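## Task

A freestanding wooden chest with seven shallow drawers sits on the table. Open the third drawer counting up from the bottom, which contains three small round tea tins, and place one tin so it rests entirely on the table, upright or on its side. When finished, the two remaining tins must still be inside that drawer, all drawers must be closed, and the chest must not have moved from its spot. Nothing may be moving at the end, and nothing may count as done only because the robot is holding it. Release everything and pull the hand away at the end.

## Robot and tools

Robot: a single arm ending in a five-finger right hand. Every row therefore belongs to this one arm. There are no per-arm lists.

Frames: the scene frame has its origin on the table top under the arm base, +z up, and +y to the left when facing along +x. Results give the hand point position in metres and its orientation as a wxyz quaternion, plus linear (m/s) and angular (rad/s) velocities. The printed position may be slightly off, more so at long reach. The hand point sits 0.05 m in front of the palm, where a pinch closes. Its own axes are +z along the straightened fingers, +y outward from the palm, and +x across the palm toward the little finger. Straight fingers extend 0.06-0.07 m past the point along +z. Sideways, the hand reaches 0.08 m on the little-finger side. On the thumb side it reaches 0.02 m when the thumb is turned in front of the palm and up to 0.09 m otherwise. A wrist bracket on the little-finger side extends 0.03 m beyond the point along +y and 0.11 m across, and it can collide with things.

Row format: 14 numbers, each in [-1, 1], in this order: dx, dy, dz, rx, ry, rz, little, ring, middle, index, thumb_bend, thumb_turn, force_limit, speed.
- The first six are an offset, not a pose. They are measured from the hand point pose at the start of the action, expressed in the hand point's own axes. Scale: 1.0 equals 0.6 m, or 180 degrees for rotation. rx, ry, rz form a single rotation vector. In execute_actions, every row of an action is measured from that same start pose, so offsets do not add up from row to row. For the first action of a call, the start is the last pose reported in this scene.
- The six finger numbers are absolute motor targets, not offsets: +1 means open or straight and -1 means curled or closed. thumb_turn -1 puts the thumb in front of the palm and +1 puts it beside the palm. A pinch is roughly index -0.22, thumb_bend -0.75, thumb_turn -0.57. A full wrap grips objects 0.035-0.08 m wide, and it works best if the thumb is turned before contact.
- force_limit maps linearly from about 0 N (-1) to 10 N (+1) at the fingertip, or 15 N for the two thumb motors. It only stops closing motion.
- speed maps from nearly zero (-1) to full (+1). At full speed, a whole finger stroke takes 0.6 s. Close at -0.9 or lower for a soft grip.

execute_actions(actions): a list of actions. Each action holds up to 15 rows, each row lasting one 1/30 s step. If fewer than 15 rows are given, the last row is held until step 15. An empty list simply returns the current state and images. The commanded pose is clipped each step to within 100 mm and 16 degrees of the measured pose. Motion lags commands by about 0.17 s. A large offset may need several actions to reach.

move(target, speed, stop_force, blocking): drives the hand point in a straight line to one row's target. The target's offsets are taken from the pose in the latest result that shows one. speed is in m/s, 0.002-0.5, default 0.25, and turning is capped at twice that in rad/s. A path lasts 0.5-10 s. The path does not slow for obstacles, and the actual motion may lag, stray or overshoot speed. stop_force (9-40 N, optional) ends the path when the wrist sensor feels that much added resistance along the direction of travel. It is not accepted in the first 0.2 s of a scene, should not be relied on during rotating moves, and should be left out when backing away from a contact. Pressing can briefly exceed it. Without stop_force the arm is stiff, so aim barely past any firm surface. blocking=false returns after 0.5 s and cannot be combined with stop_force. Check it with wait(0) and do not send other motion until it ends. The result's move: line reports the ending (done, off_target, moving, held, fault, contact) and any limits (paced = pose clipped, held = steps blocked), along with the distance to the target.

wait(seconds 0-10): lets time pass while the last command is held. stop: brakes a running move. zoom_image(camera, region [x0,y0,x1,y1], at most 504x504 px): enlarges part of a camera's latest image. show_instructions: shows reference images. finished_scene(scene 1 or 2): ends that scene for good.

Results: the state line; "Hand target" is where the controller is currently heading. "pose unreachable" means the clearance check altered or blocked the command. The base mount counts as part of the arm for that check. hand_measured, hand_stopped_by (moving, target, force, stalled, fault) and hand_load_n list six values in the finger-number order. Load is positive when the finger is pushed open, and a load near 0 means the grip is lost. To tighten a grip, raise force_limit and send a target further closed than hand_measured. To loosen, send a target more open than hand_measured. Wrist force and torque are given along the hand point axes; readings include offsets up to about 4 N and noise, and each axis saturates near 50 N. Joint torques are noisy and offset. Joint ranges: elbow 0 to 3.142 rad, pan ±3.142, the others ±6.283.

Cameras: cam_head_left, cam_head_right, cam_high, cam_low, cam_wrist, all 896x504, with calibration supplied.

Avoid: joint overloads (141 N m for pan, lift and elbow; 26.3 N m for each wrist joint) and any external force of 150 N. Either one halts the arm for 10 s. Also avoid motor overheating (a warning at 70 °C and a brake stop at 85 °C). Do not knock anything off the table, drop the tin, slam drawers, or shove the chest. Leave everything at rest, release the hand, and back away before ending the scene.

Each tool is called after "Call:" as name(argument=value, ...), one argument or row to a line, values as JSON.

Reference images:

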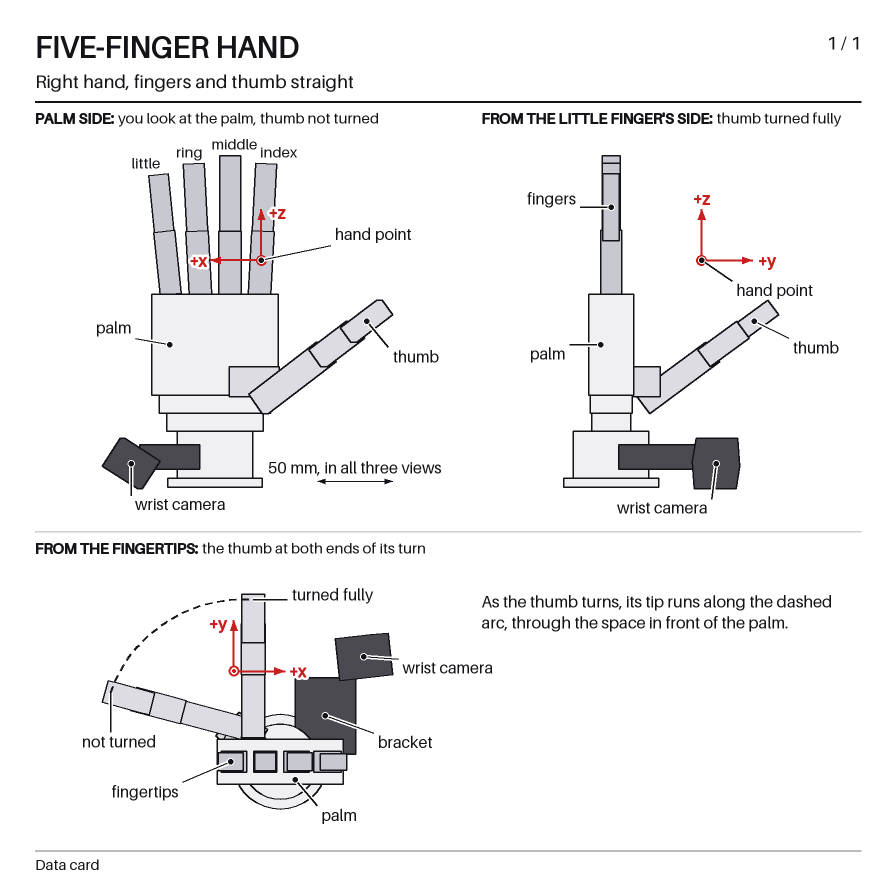

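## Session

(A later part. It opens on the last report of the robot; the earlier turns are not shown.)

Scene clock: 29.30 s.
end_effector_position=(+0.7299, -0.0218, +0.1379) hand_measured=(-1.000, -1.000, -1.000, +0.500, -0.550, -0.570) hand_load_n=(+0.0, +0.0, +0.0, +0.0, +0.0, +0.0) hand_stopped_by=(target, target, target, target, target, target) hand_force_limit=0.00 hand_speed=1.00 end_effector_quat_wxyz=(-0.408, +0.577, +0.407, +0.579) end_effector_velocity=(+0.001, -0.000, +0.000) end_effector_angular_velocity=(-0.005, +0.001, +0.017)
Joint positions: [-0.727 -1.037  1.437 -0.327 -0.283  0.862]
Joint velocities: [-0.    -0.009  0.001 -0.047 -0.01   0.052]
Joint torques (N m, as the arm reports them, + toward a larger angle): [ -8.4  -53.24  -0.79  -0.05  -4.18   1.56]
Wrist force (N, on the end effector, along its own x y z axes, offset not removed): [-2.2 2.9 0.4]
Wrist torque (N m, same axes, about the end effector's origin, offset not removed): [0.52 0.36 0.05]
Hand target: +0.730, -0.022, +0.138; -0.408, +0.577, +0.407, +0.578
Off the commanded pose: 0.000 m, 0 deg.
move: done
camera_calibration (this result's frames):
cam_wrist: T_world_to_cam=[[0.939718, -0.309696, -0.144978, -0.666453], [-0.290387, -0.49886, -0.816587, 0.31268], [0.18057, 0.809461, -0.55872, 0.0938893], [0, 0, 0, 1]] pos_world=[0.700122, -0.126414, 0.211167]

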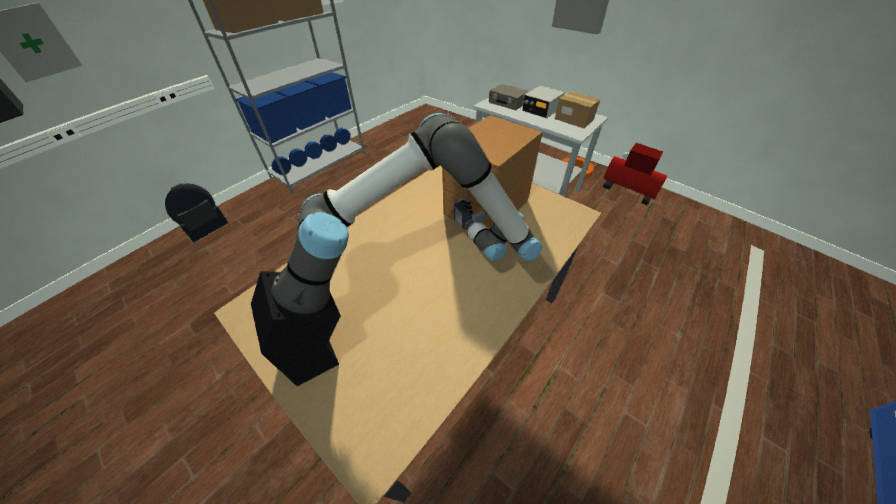

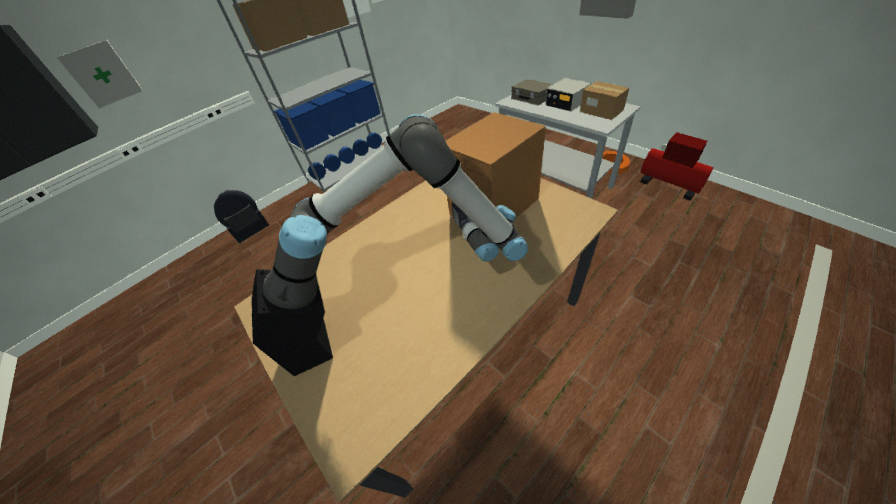

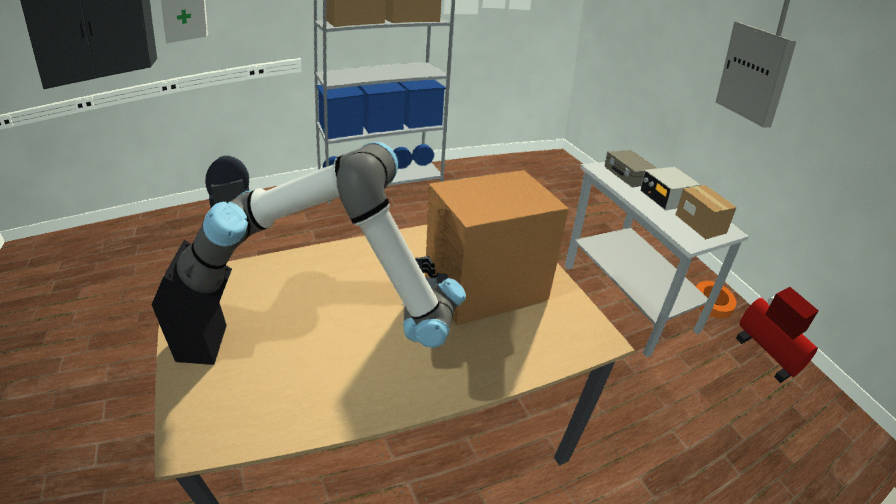

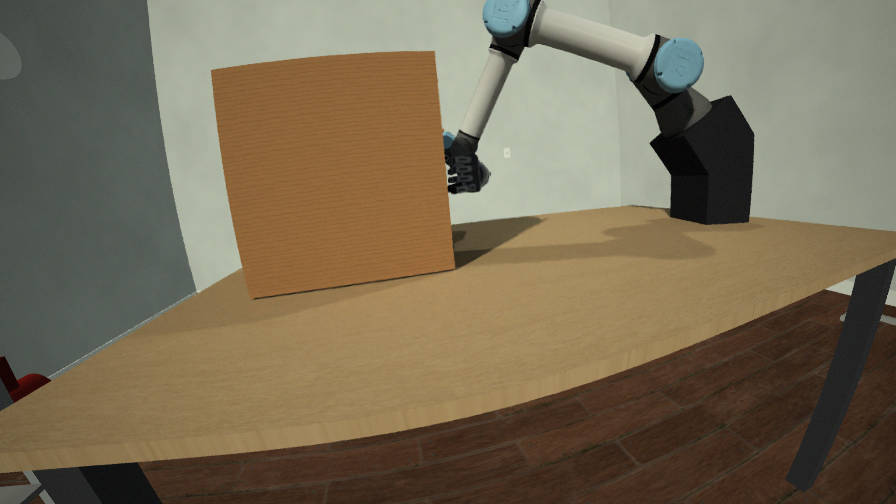

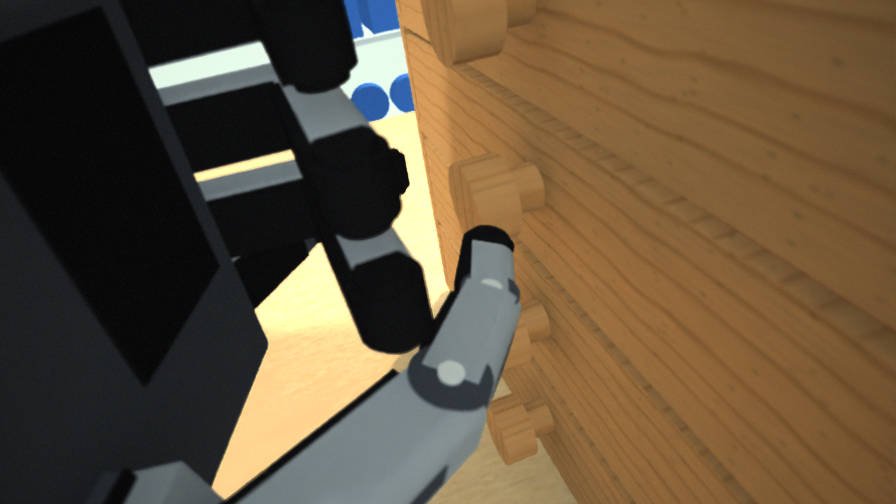

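Call:
move(
  target=[0,0.022,0.008,0,0,0,-1,-1,-1,0.5,-0.55,-0.57,0,1],
  speed=0.02,
)

Scene clock: 33.90 s.
end_effector_position=(+0.7437, -0.0217, +0.1379) hand_measured=(-1.000, -1.000, -1.000, +0.500, -0.550, -0.570) hand_load_n=(+0.0, +0.0, +0.0, +0.0, +0.0, +0.0) hand_stopped_by=(target, target, target, target, target, target) hand_force_limit=0.00 hand_speed=1.00 end_effector_quat_wxyz=(-0.408, +0.577, +0.407, +0.579) end_effector_velocity=(+0.002, +0.001, +0.000) end_effector_angular_velocity=(+0.002, -0.001, +0.001)
Joint positions: [-0.714 -1.02   1.389 -0.293 -0.271  0.859]
Joint velocities: [ 0.003  0.004 -0.01   0.011  0.001 -0.005]
Joint torques (N m, as the arm reports them, + toward a larger angle): [ 13.31 -42.12 -13.9    2.78   1.59  -1.83]
Wrist force (N, on the end effector, along its own x y z axes, offset not removed): [-1.7 1.8 0.4]
Wrist torque (N m, same axes, about the end effector's origin, offset not removed): [0.27 0.26 0.07]
Hand target: +0.744, -0.022, +0.138; -0.408, +0.577, +0.407, +0.579
Off the commanded pose: 0.000 m, 0 deg.
move: done
camera_calibration (this result's frames):
cam_wrist: T_world_to_cam=[[0.939744, -0.309606, -0.145, -0.679363], [-0.290385, -0.499006, -0.816498, 0.316685], [0.180437, 0.809405, -0.558843, 0.0914505], [0, 0, 0, 1]] pos_world=[0.713887, -0.126328, 0.211172]

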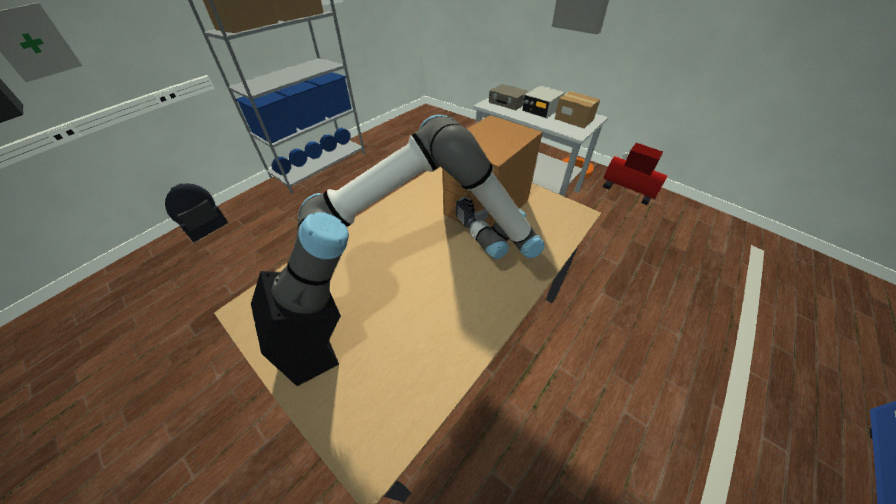

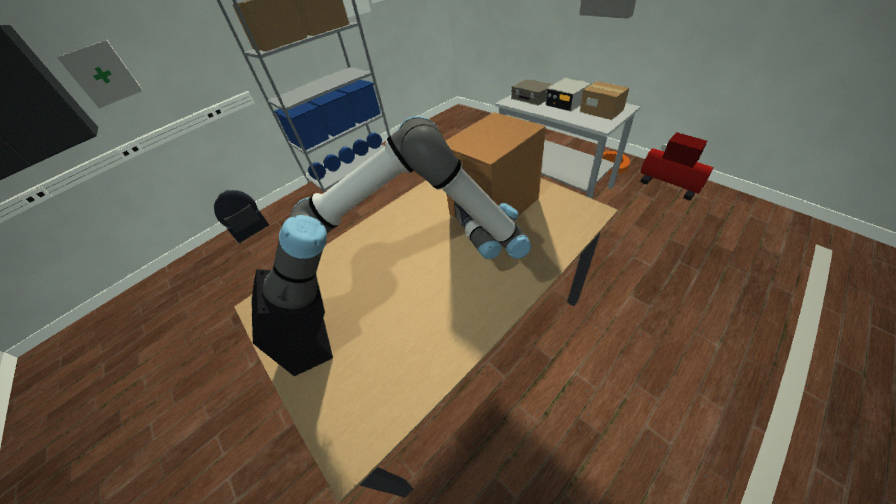

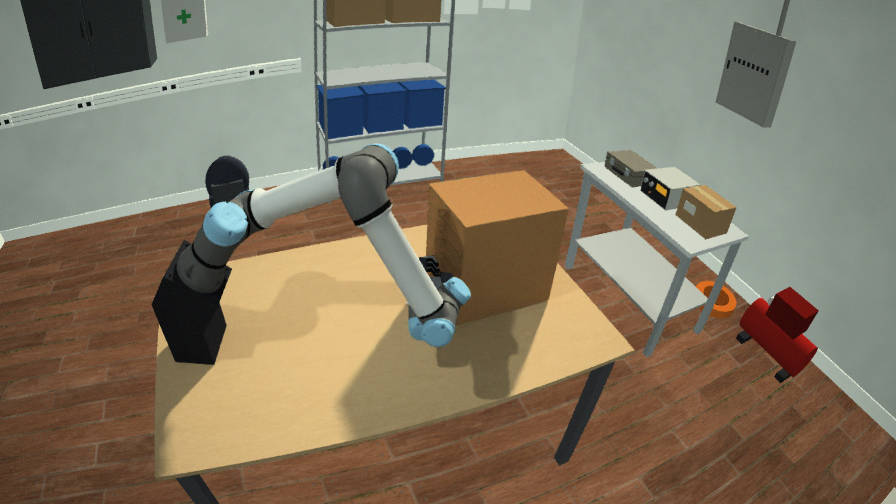

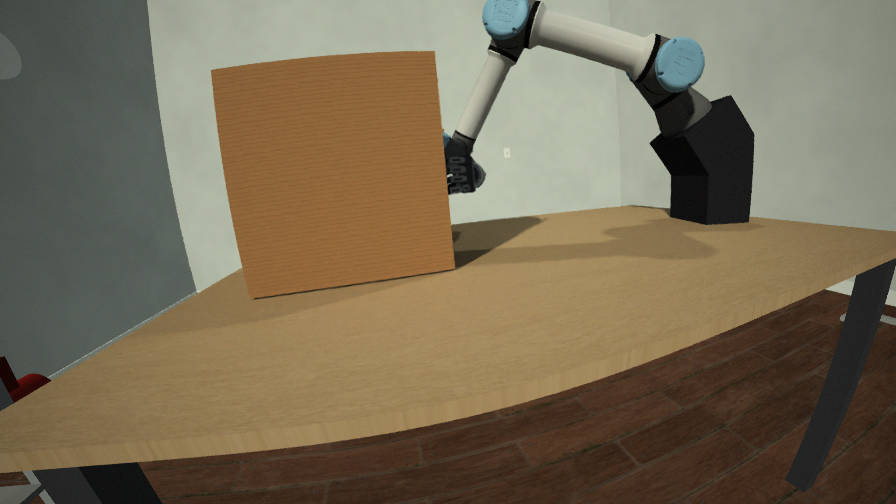

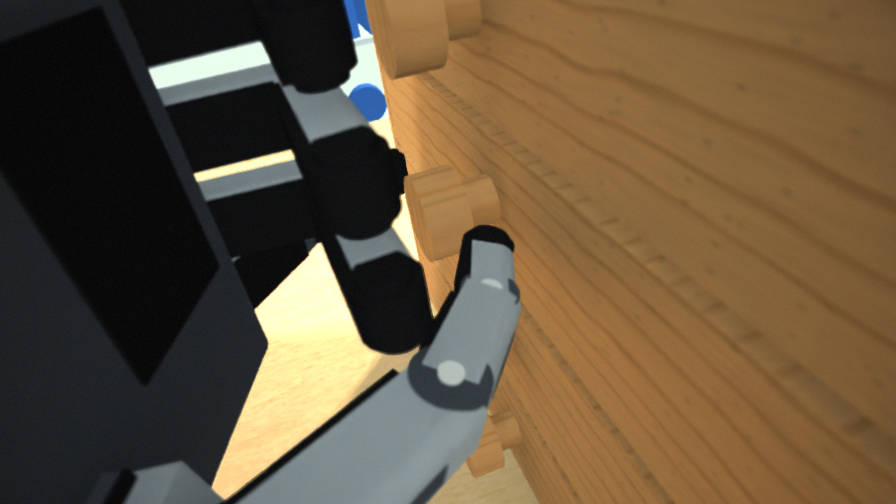

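Call:
move(
  target=[0,-0.003,0.009,0,0,0,-1,-1,-1,0.5,-0.55,-0.57,0,1],
  speed=0.01,
)

Call:
execute_actions(
  actions=[
    [[0,0,0,0,0,0,-1,-1,-1,-0.4,-0.55,-0.57,0.2,-0.5]],
    [[0,0,0,0,0,0,-1,-1,-1,-0.4,-0.55,-0.57,0.2,-0.5]],
    [[0,0,0,0,0,0,-1,-1,-1,-0.4,-0.55,-0.57,0.2,-0.5]],
  ],
)

Scene clock: 36.30 s.
end_effector_position=(+0.7438, -0.0163, +0.1379) hand_measured=(-1.000, -1.000, -1.000, +0.500, -0.550, -0.570) hand_load_n=(+0.0, +0.0, +0.0, +0.0, +0.0, +0.0) hand_stopped_by=(target, target, target, target, target, target) hand_force_limit=0.00 hand_speed=1.00 end_effector_quat_wxyz=(-0.408, +0.577, +0.407, +0.579) end_effector_velocity=(+0.000, +0.003, +0.000) end_effector_angular_velocity=(-0.000, -0.000, +0.000)
Joint positions: [-0.706 -1.023  1.395 -0.294 -0.263  0.857]
Joint velocities: [ 0.004 -0.001  0.003 -0.001  0.004 -0.001]
Joint torques (N m, as the arm reports them, + toward a larger angle): [ 14.89 -54.71  -0.32  -0.28   1.83  -1.66]
Wrist force (N, on the end effector, along its own x y z axes, offset not removed): [-3.1 1.6 1.3]
Wrist torque (N m, same axes, about the end effector's origin, offset not removed): [0.33 0.44 -0.07]
Hand target: +0.744, -0.016, +0.138; -0.408, +0.577, +0.407, +0.579
Off the commanded pose: 0.000 m, 0 deg.
move: done
camera_calibration (this result's frames):
cam_wrist: T_world_to_cam=[[0.939743, -0.309604, -0.145011, -0.677823], [-0.290388, -0.498982, -0.816512, 0.319416], [0.180438, 0.809421, -0.55882, 0.087073], [0, 0, 0, 1]] pos_world=[0.714023, -0.120953, 0.211173]

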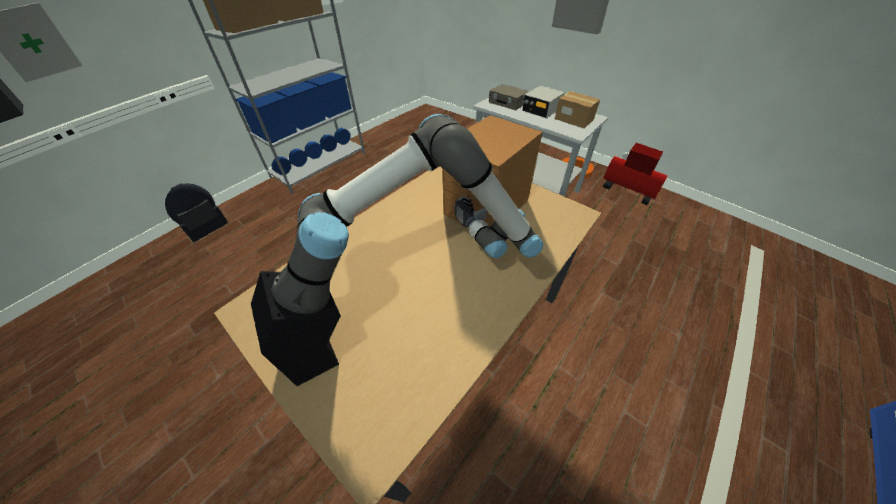

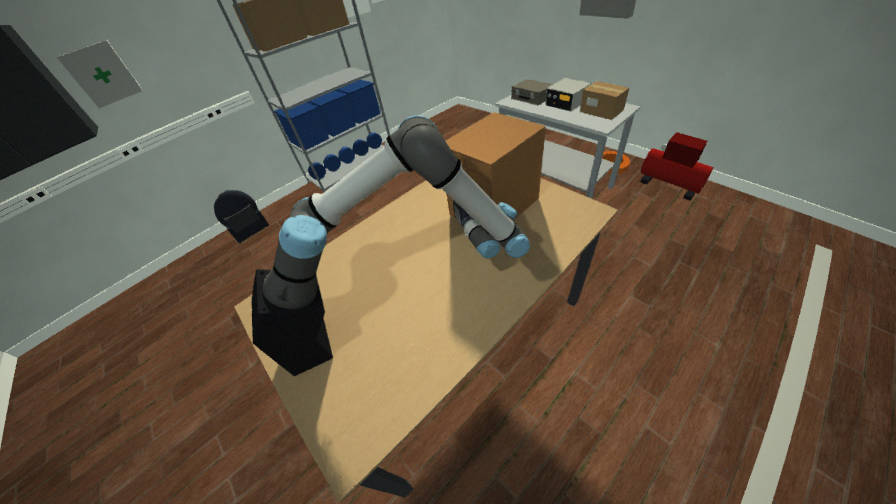

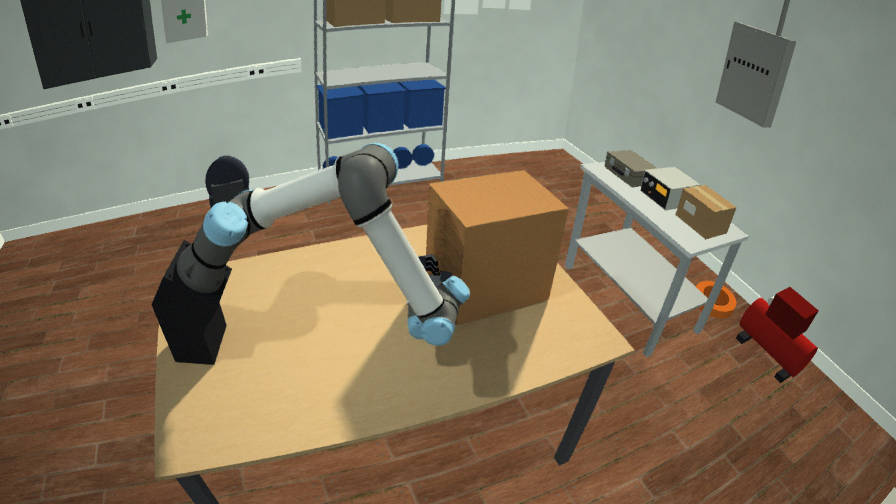

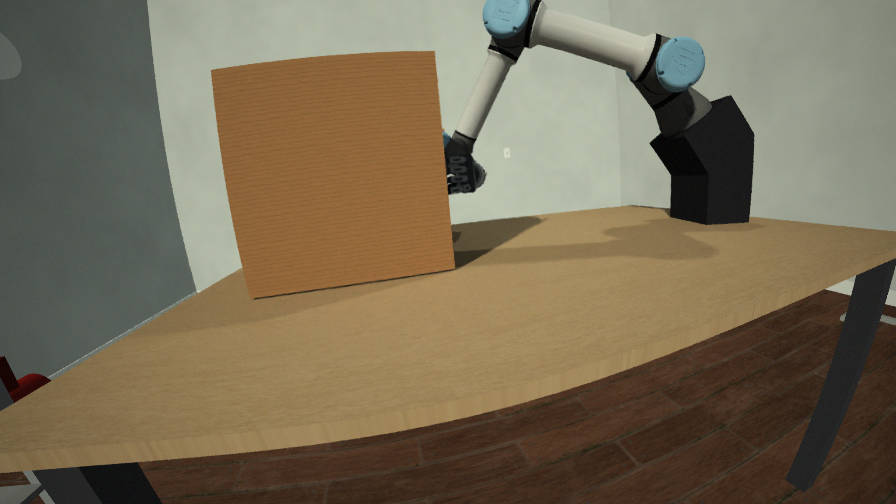

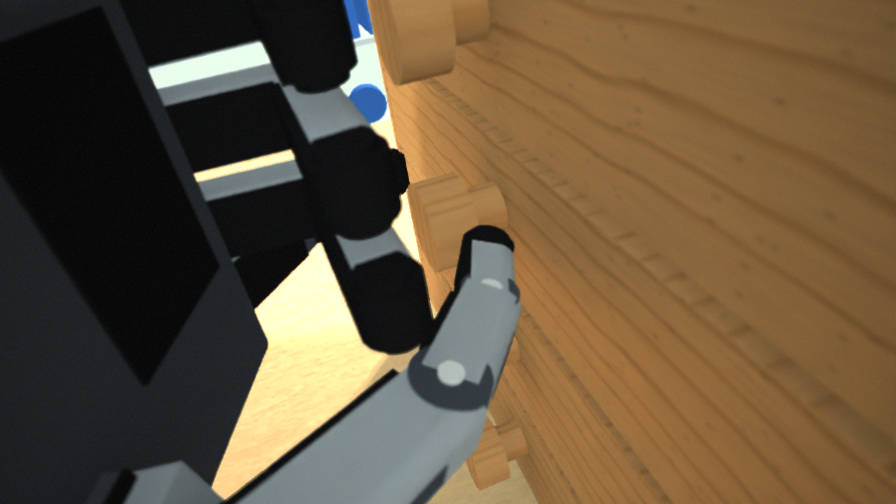

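Scene clock: 37.80 s.
end_effector_position=(+0.7438, -0.0162, +0.1379) hand_measured=(-1.000, -1.000, -1.000, +0.172, -0.550, -0.570) hand_load_n=(+0.0, +0.0, +0.0, +7.0, +0.0, +0.0) hand_stopped_by=(target, target, target, force, target, target) hand_force_limit=0.20 hand_speed=-0.50 end_effector_quat_wxyz=(-0.408, +0.577, +0.407, +0.579) end_effector_velocity=(-0.000, +0.000, +0.000) end_effector_angular_velocity=(+0.001, +0.001, +0.001)
Joint positions: [-0.706 -1.023  1.395 -0.294 -0.263  0.857]
Joint velocities: [ 0.    -0.    -0.     0.001 -0.001  0.   ]
Joint torques (N m, as the arm reports them, + toward a larger angle): [ -4.17 -50.64 -13.3    1.27  -2.45  -0.38]
Wrist force (N, on the end effector, along its own x y z axes, offset not removed): [-2.9 -5.8 7.2]
Wrist torque (N m, same axes, about the end effector's origin, offset not removed): [0.06 0.18 -0.05]
Hand target: +0.744, -0.016, +0.138; -0.408, +0.577, +0.407, +0.579
Off the commanded pose: 0.000 m, 0 deg.
camera_calibration (this result's frames):
cam_wrist: T_world_to_cam=[[0.939792, -0.309469, -0.144983, -0.677811], [-0.290276, -0.498952, -0.81657, 0.319435], [0.180363, 0.809491, -0.558743, 0.0870446], [0, 0, 0, 1]] pos_world=[0.714026, -0.120841, 0.211205]

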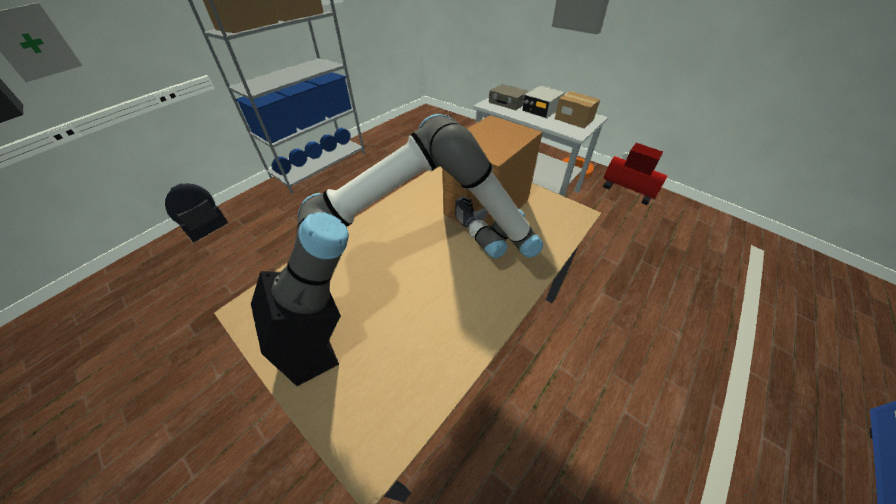

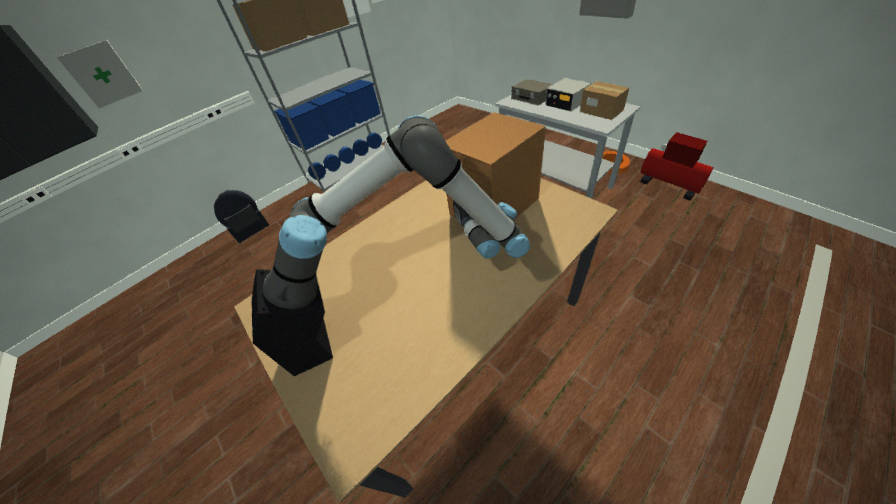

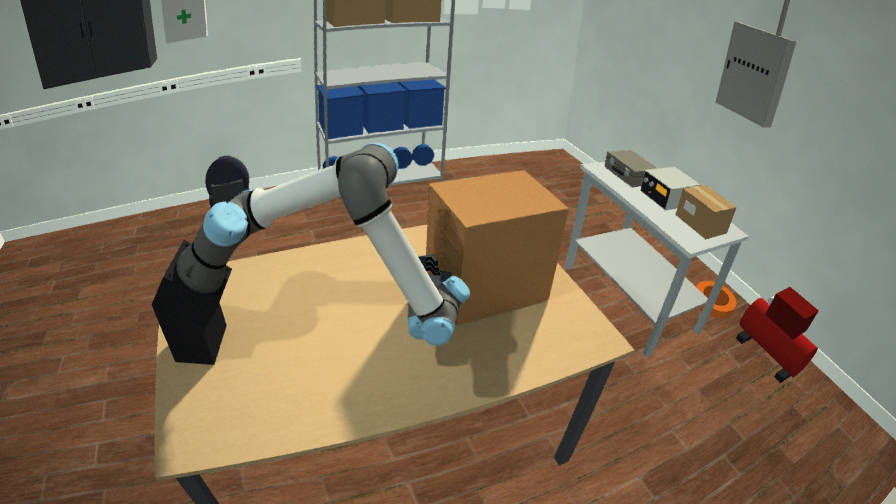

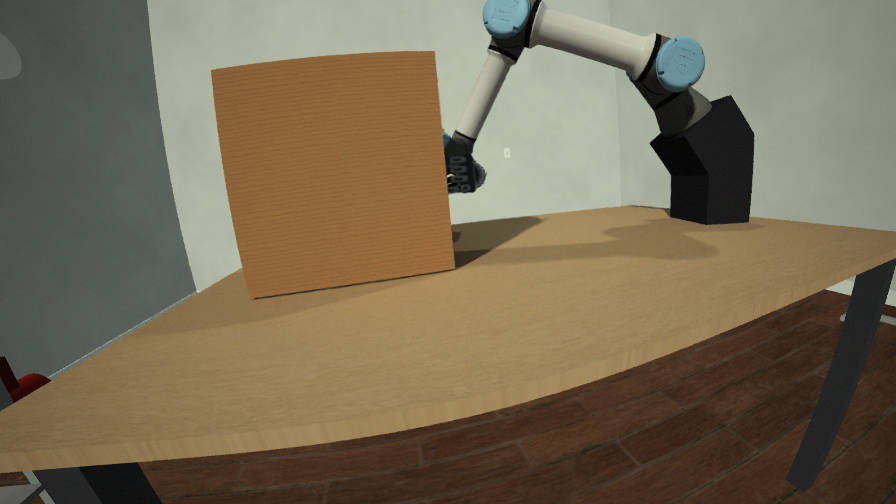

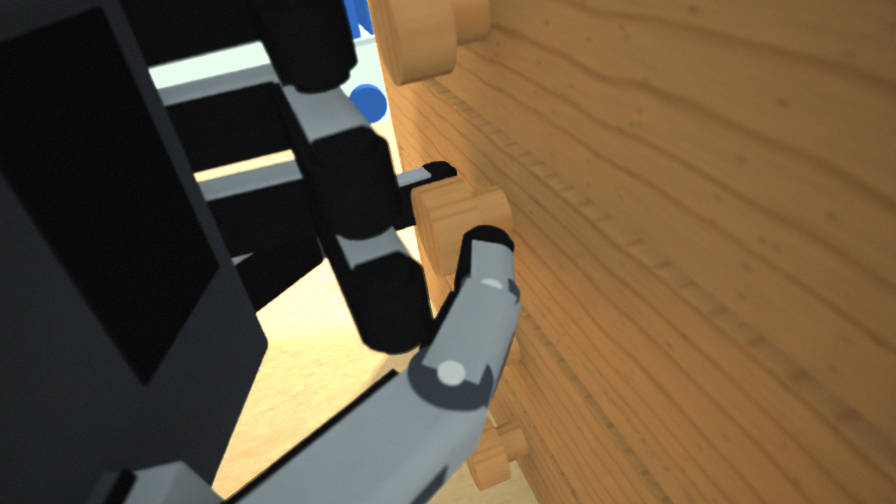

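Call:
move(
  target=[0,-0.003,0.01,0,0,0,-1,-1,-1,0.172,-0.55,-0.57,0.2,-0.5],
  speed=0.01,
)

Call:
execute_actions(
  actions=[
    [[0,0,0,0,0,0,-1,-1,-1,-0.4,-0.55,-0.57,0.2,-0.6]],
    [[0,0,0,0,0,0,-1,-1,-1,-0.4,-0.55,-0.57,0.2,-0.6]],
  ],
)

Scene clock: 40.30 s.
end_effector_position=(+0.7441, -0.0103, +0.1379) hand_measured=(-1.000, -1.000, -1.000, +0.172, -0.550, -0.570) hand_load_n=(+0.0, +0.0, +0.0, +0.0, +0.5, +0.0) hand_stopped_by=(target, target, target, force, target, target) hand_force_limit=0.20 hand_speed=-0.50 end_effector_quat_wxyz=(-0.408, +0.577, +0.407, +0.579) end_effector_velocity=(-0.000, +0.003, -0.000) end_effector_angular_velocity=(+0.001, +0.001, +0.000)
Joint positions: [-0.697 -1.025  1.401 -0.295 -0.254  0.854]
Joint velocities: [ 0.005 -0.001  0.003  0.     0.004 -0.002]
Joint torques (N m, as the arm reports them, + toward a larger angle): [ 13.93 -54.84  -0.47   0.2    1.76  -1.99]
Wrist force (N, on the end effector, along its own x y z axes, offset not removed): [-1.6 1.8 -1.4]
Wrist torque (N m, same axes, about the end effector's origin, offset not removed): [0.36 0.31 -0.03]
Hand target: +0.744, -0.010, +0.138; -0.408, +0.577, +0.407, +0.579
Off the commanded pose: 0.000 m, 0 deg.
move: done
camera_calibration (this result's frames):
cam_wrist: T_world_to_cam=[[0.939793, -0.309464, -0.144987, -0.67627], [-0.290276, -0.498949, -0.816572, 0.32249], [0.180359, 0.809495, -0.558739, 0.0822028], [0, 0, 0, 1]] pos_world=[0.714338, -0.114918, 0.211216]

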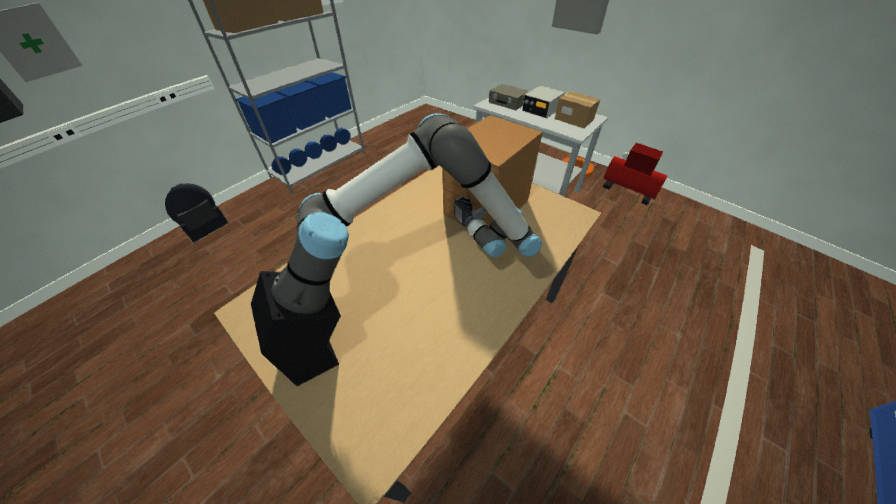

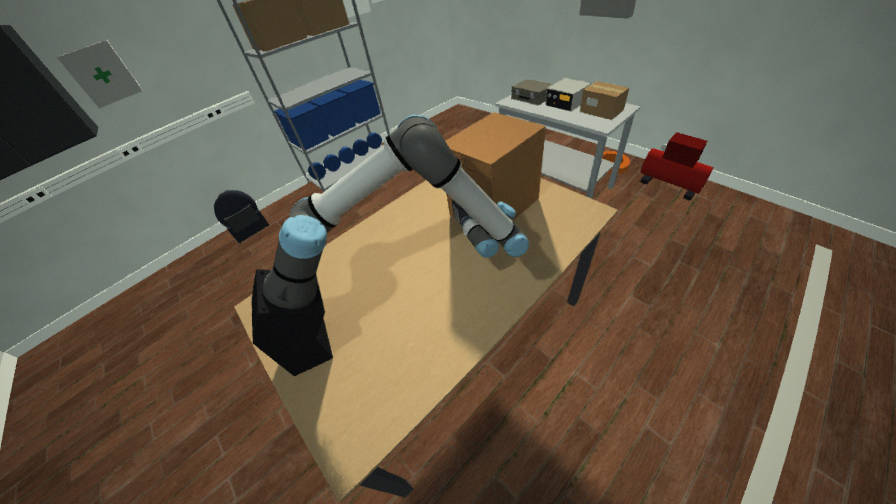

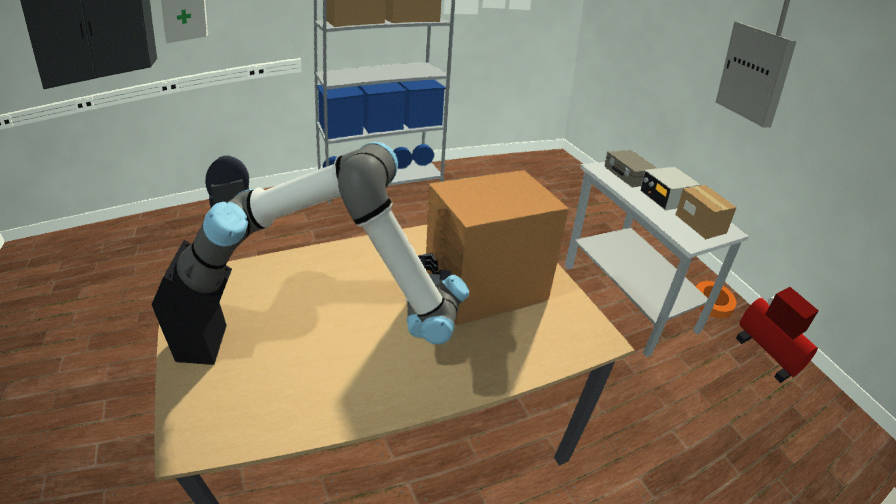

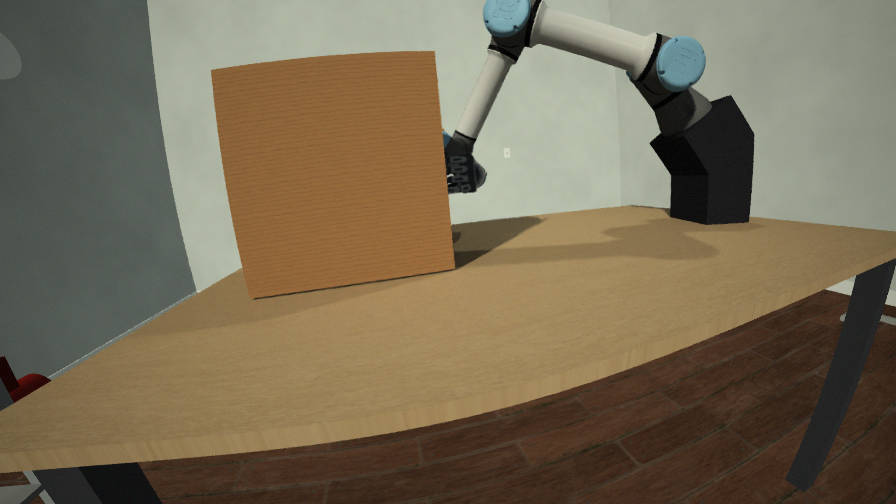

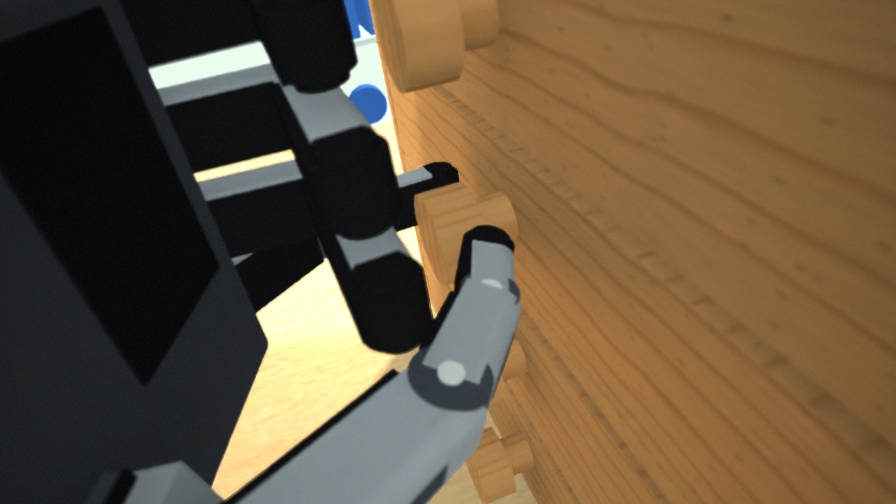

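Scene clock: 41.30 s.
end_effector_position=(+0.7441, -0.0102, +0.1380) hand_measured=(-1.000, -1.000, -1.000, +0.090, -0.548, -0.570) hand_load_n=(+0.0, +0.0, +0.0, +10.5, +3.5, -1.0) hand_stopped_by=(target, target, target, force, target, target) hand_force_limit=0.20 hand_speed=-0.60 end_effector_quat_wxyz=(-0.408, +0.577, +0.407, +0.579) end_effector_velocity=(+0.000, -0.000, -0.000) end_effector_angular_velocity=(-0.001, +0.000, -0.001)
Joint positions: [-0.697 -1.025  1.401 -0.295 -0.254  0.854]
Joint velocities: [ 0.     0.     0.    -0.     0.001 -0.   ]
Joint torques (N m, as the arm reports them, + toward a larger angle): [ -5.78 -51.7  -15.41   1.    -2.57   0.69]
Wrist force (N, on the end effector, along its own x y z axes, offset not removed): [-2.8 -0.4 0.6]
Wrist torque (N m, same axes, about the end effector's origin, offset not removed): [0.18 0.16 -0.04]
Hand target: +0.744, -0.010, +0.138; -0.408, +0.577, +0.407, +0.579
Off the commanded pose: 0.000 m, 0 deg.
camera_calibration (this result's frames):
cam_wrist: T_world_to_cam=[[0.939832, -0.309351, -0.144974, -0.676244], [-0.290189, -0.498914, -0.816625, 0.322517], [0.180294, 0.80956, -0.558665, 0.0821494], [0, 0, 0, 1]] pos_world=[0.714335, -0.114793, 0.211231]

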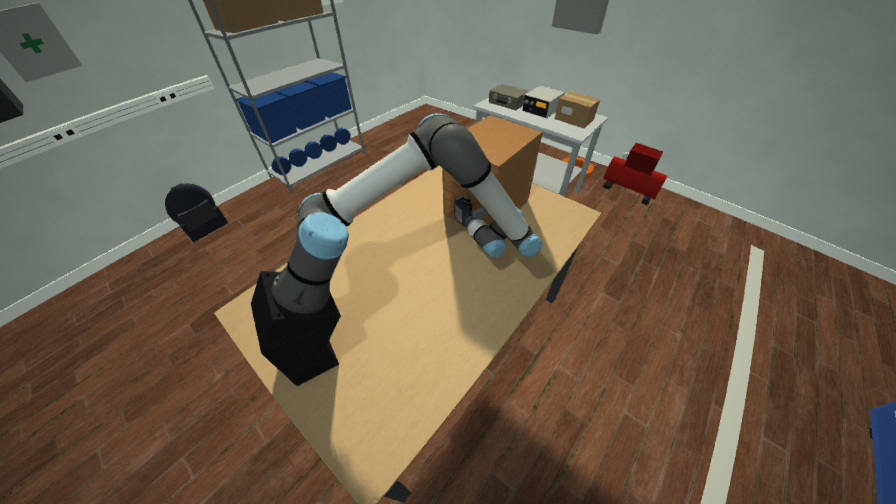

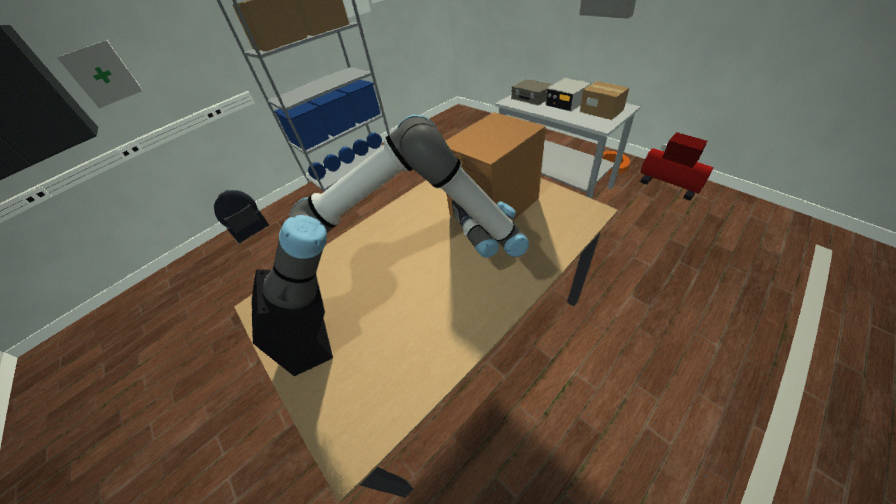

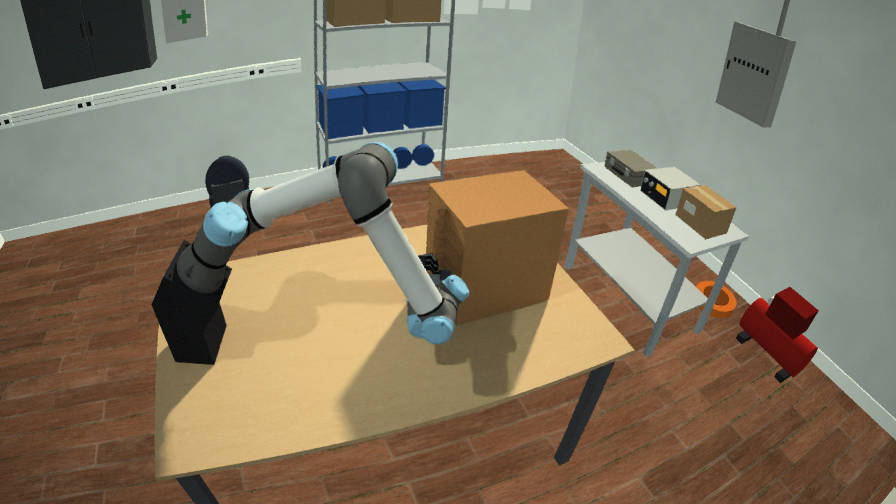

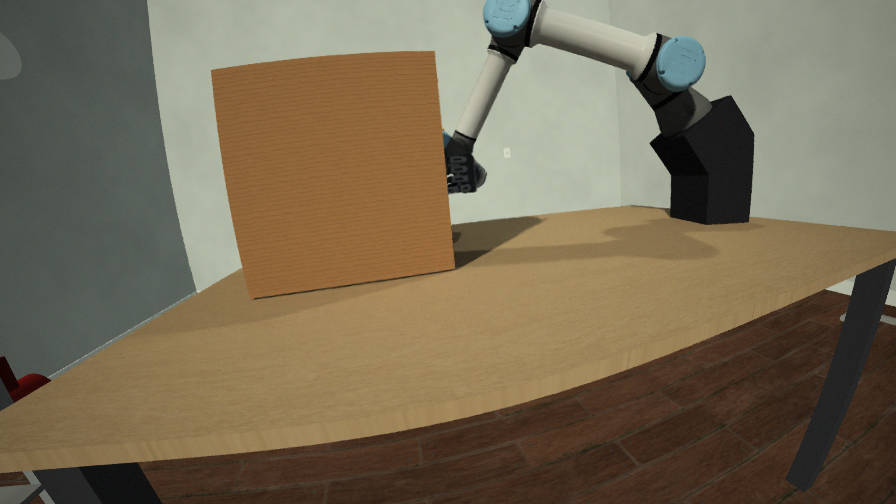

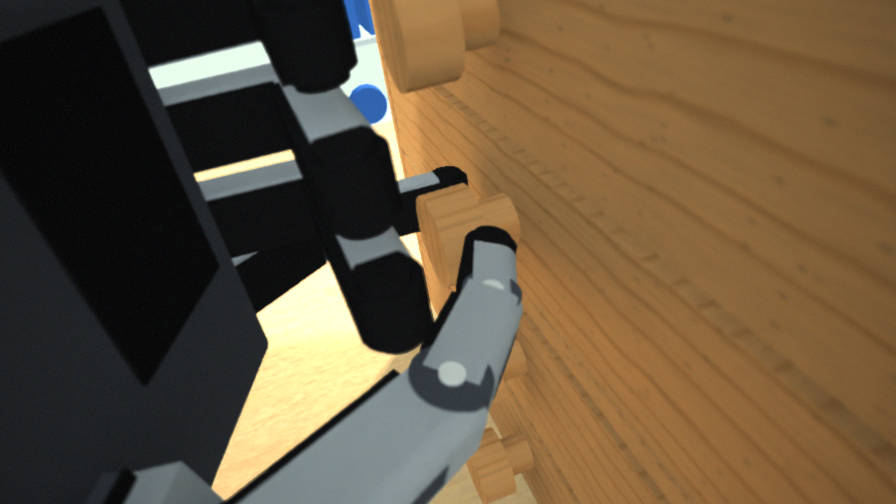

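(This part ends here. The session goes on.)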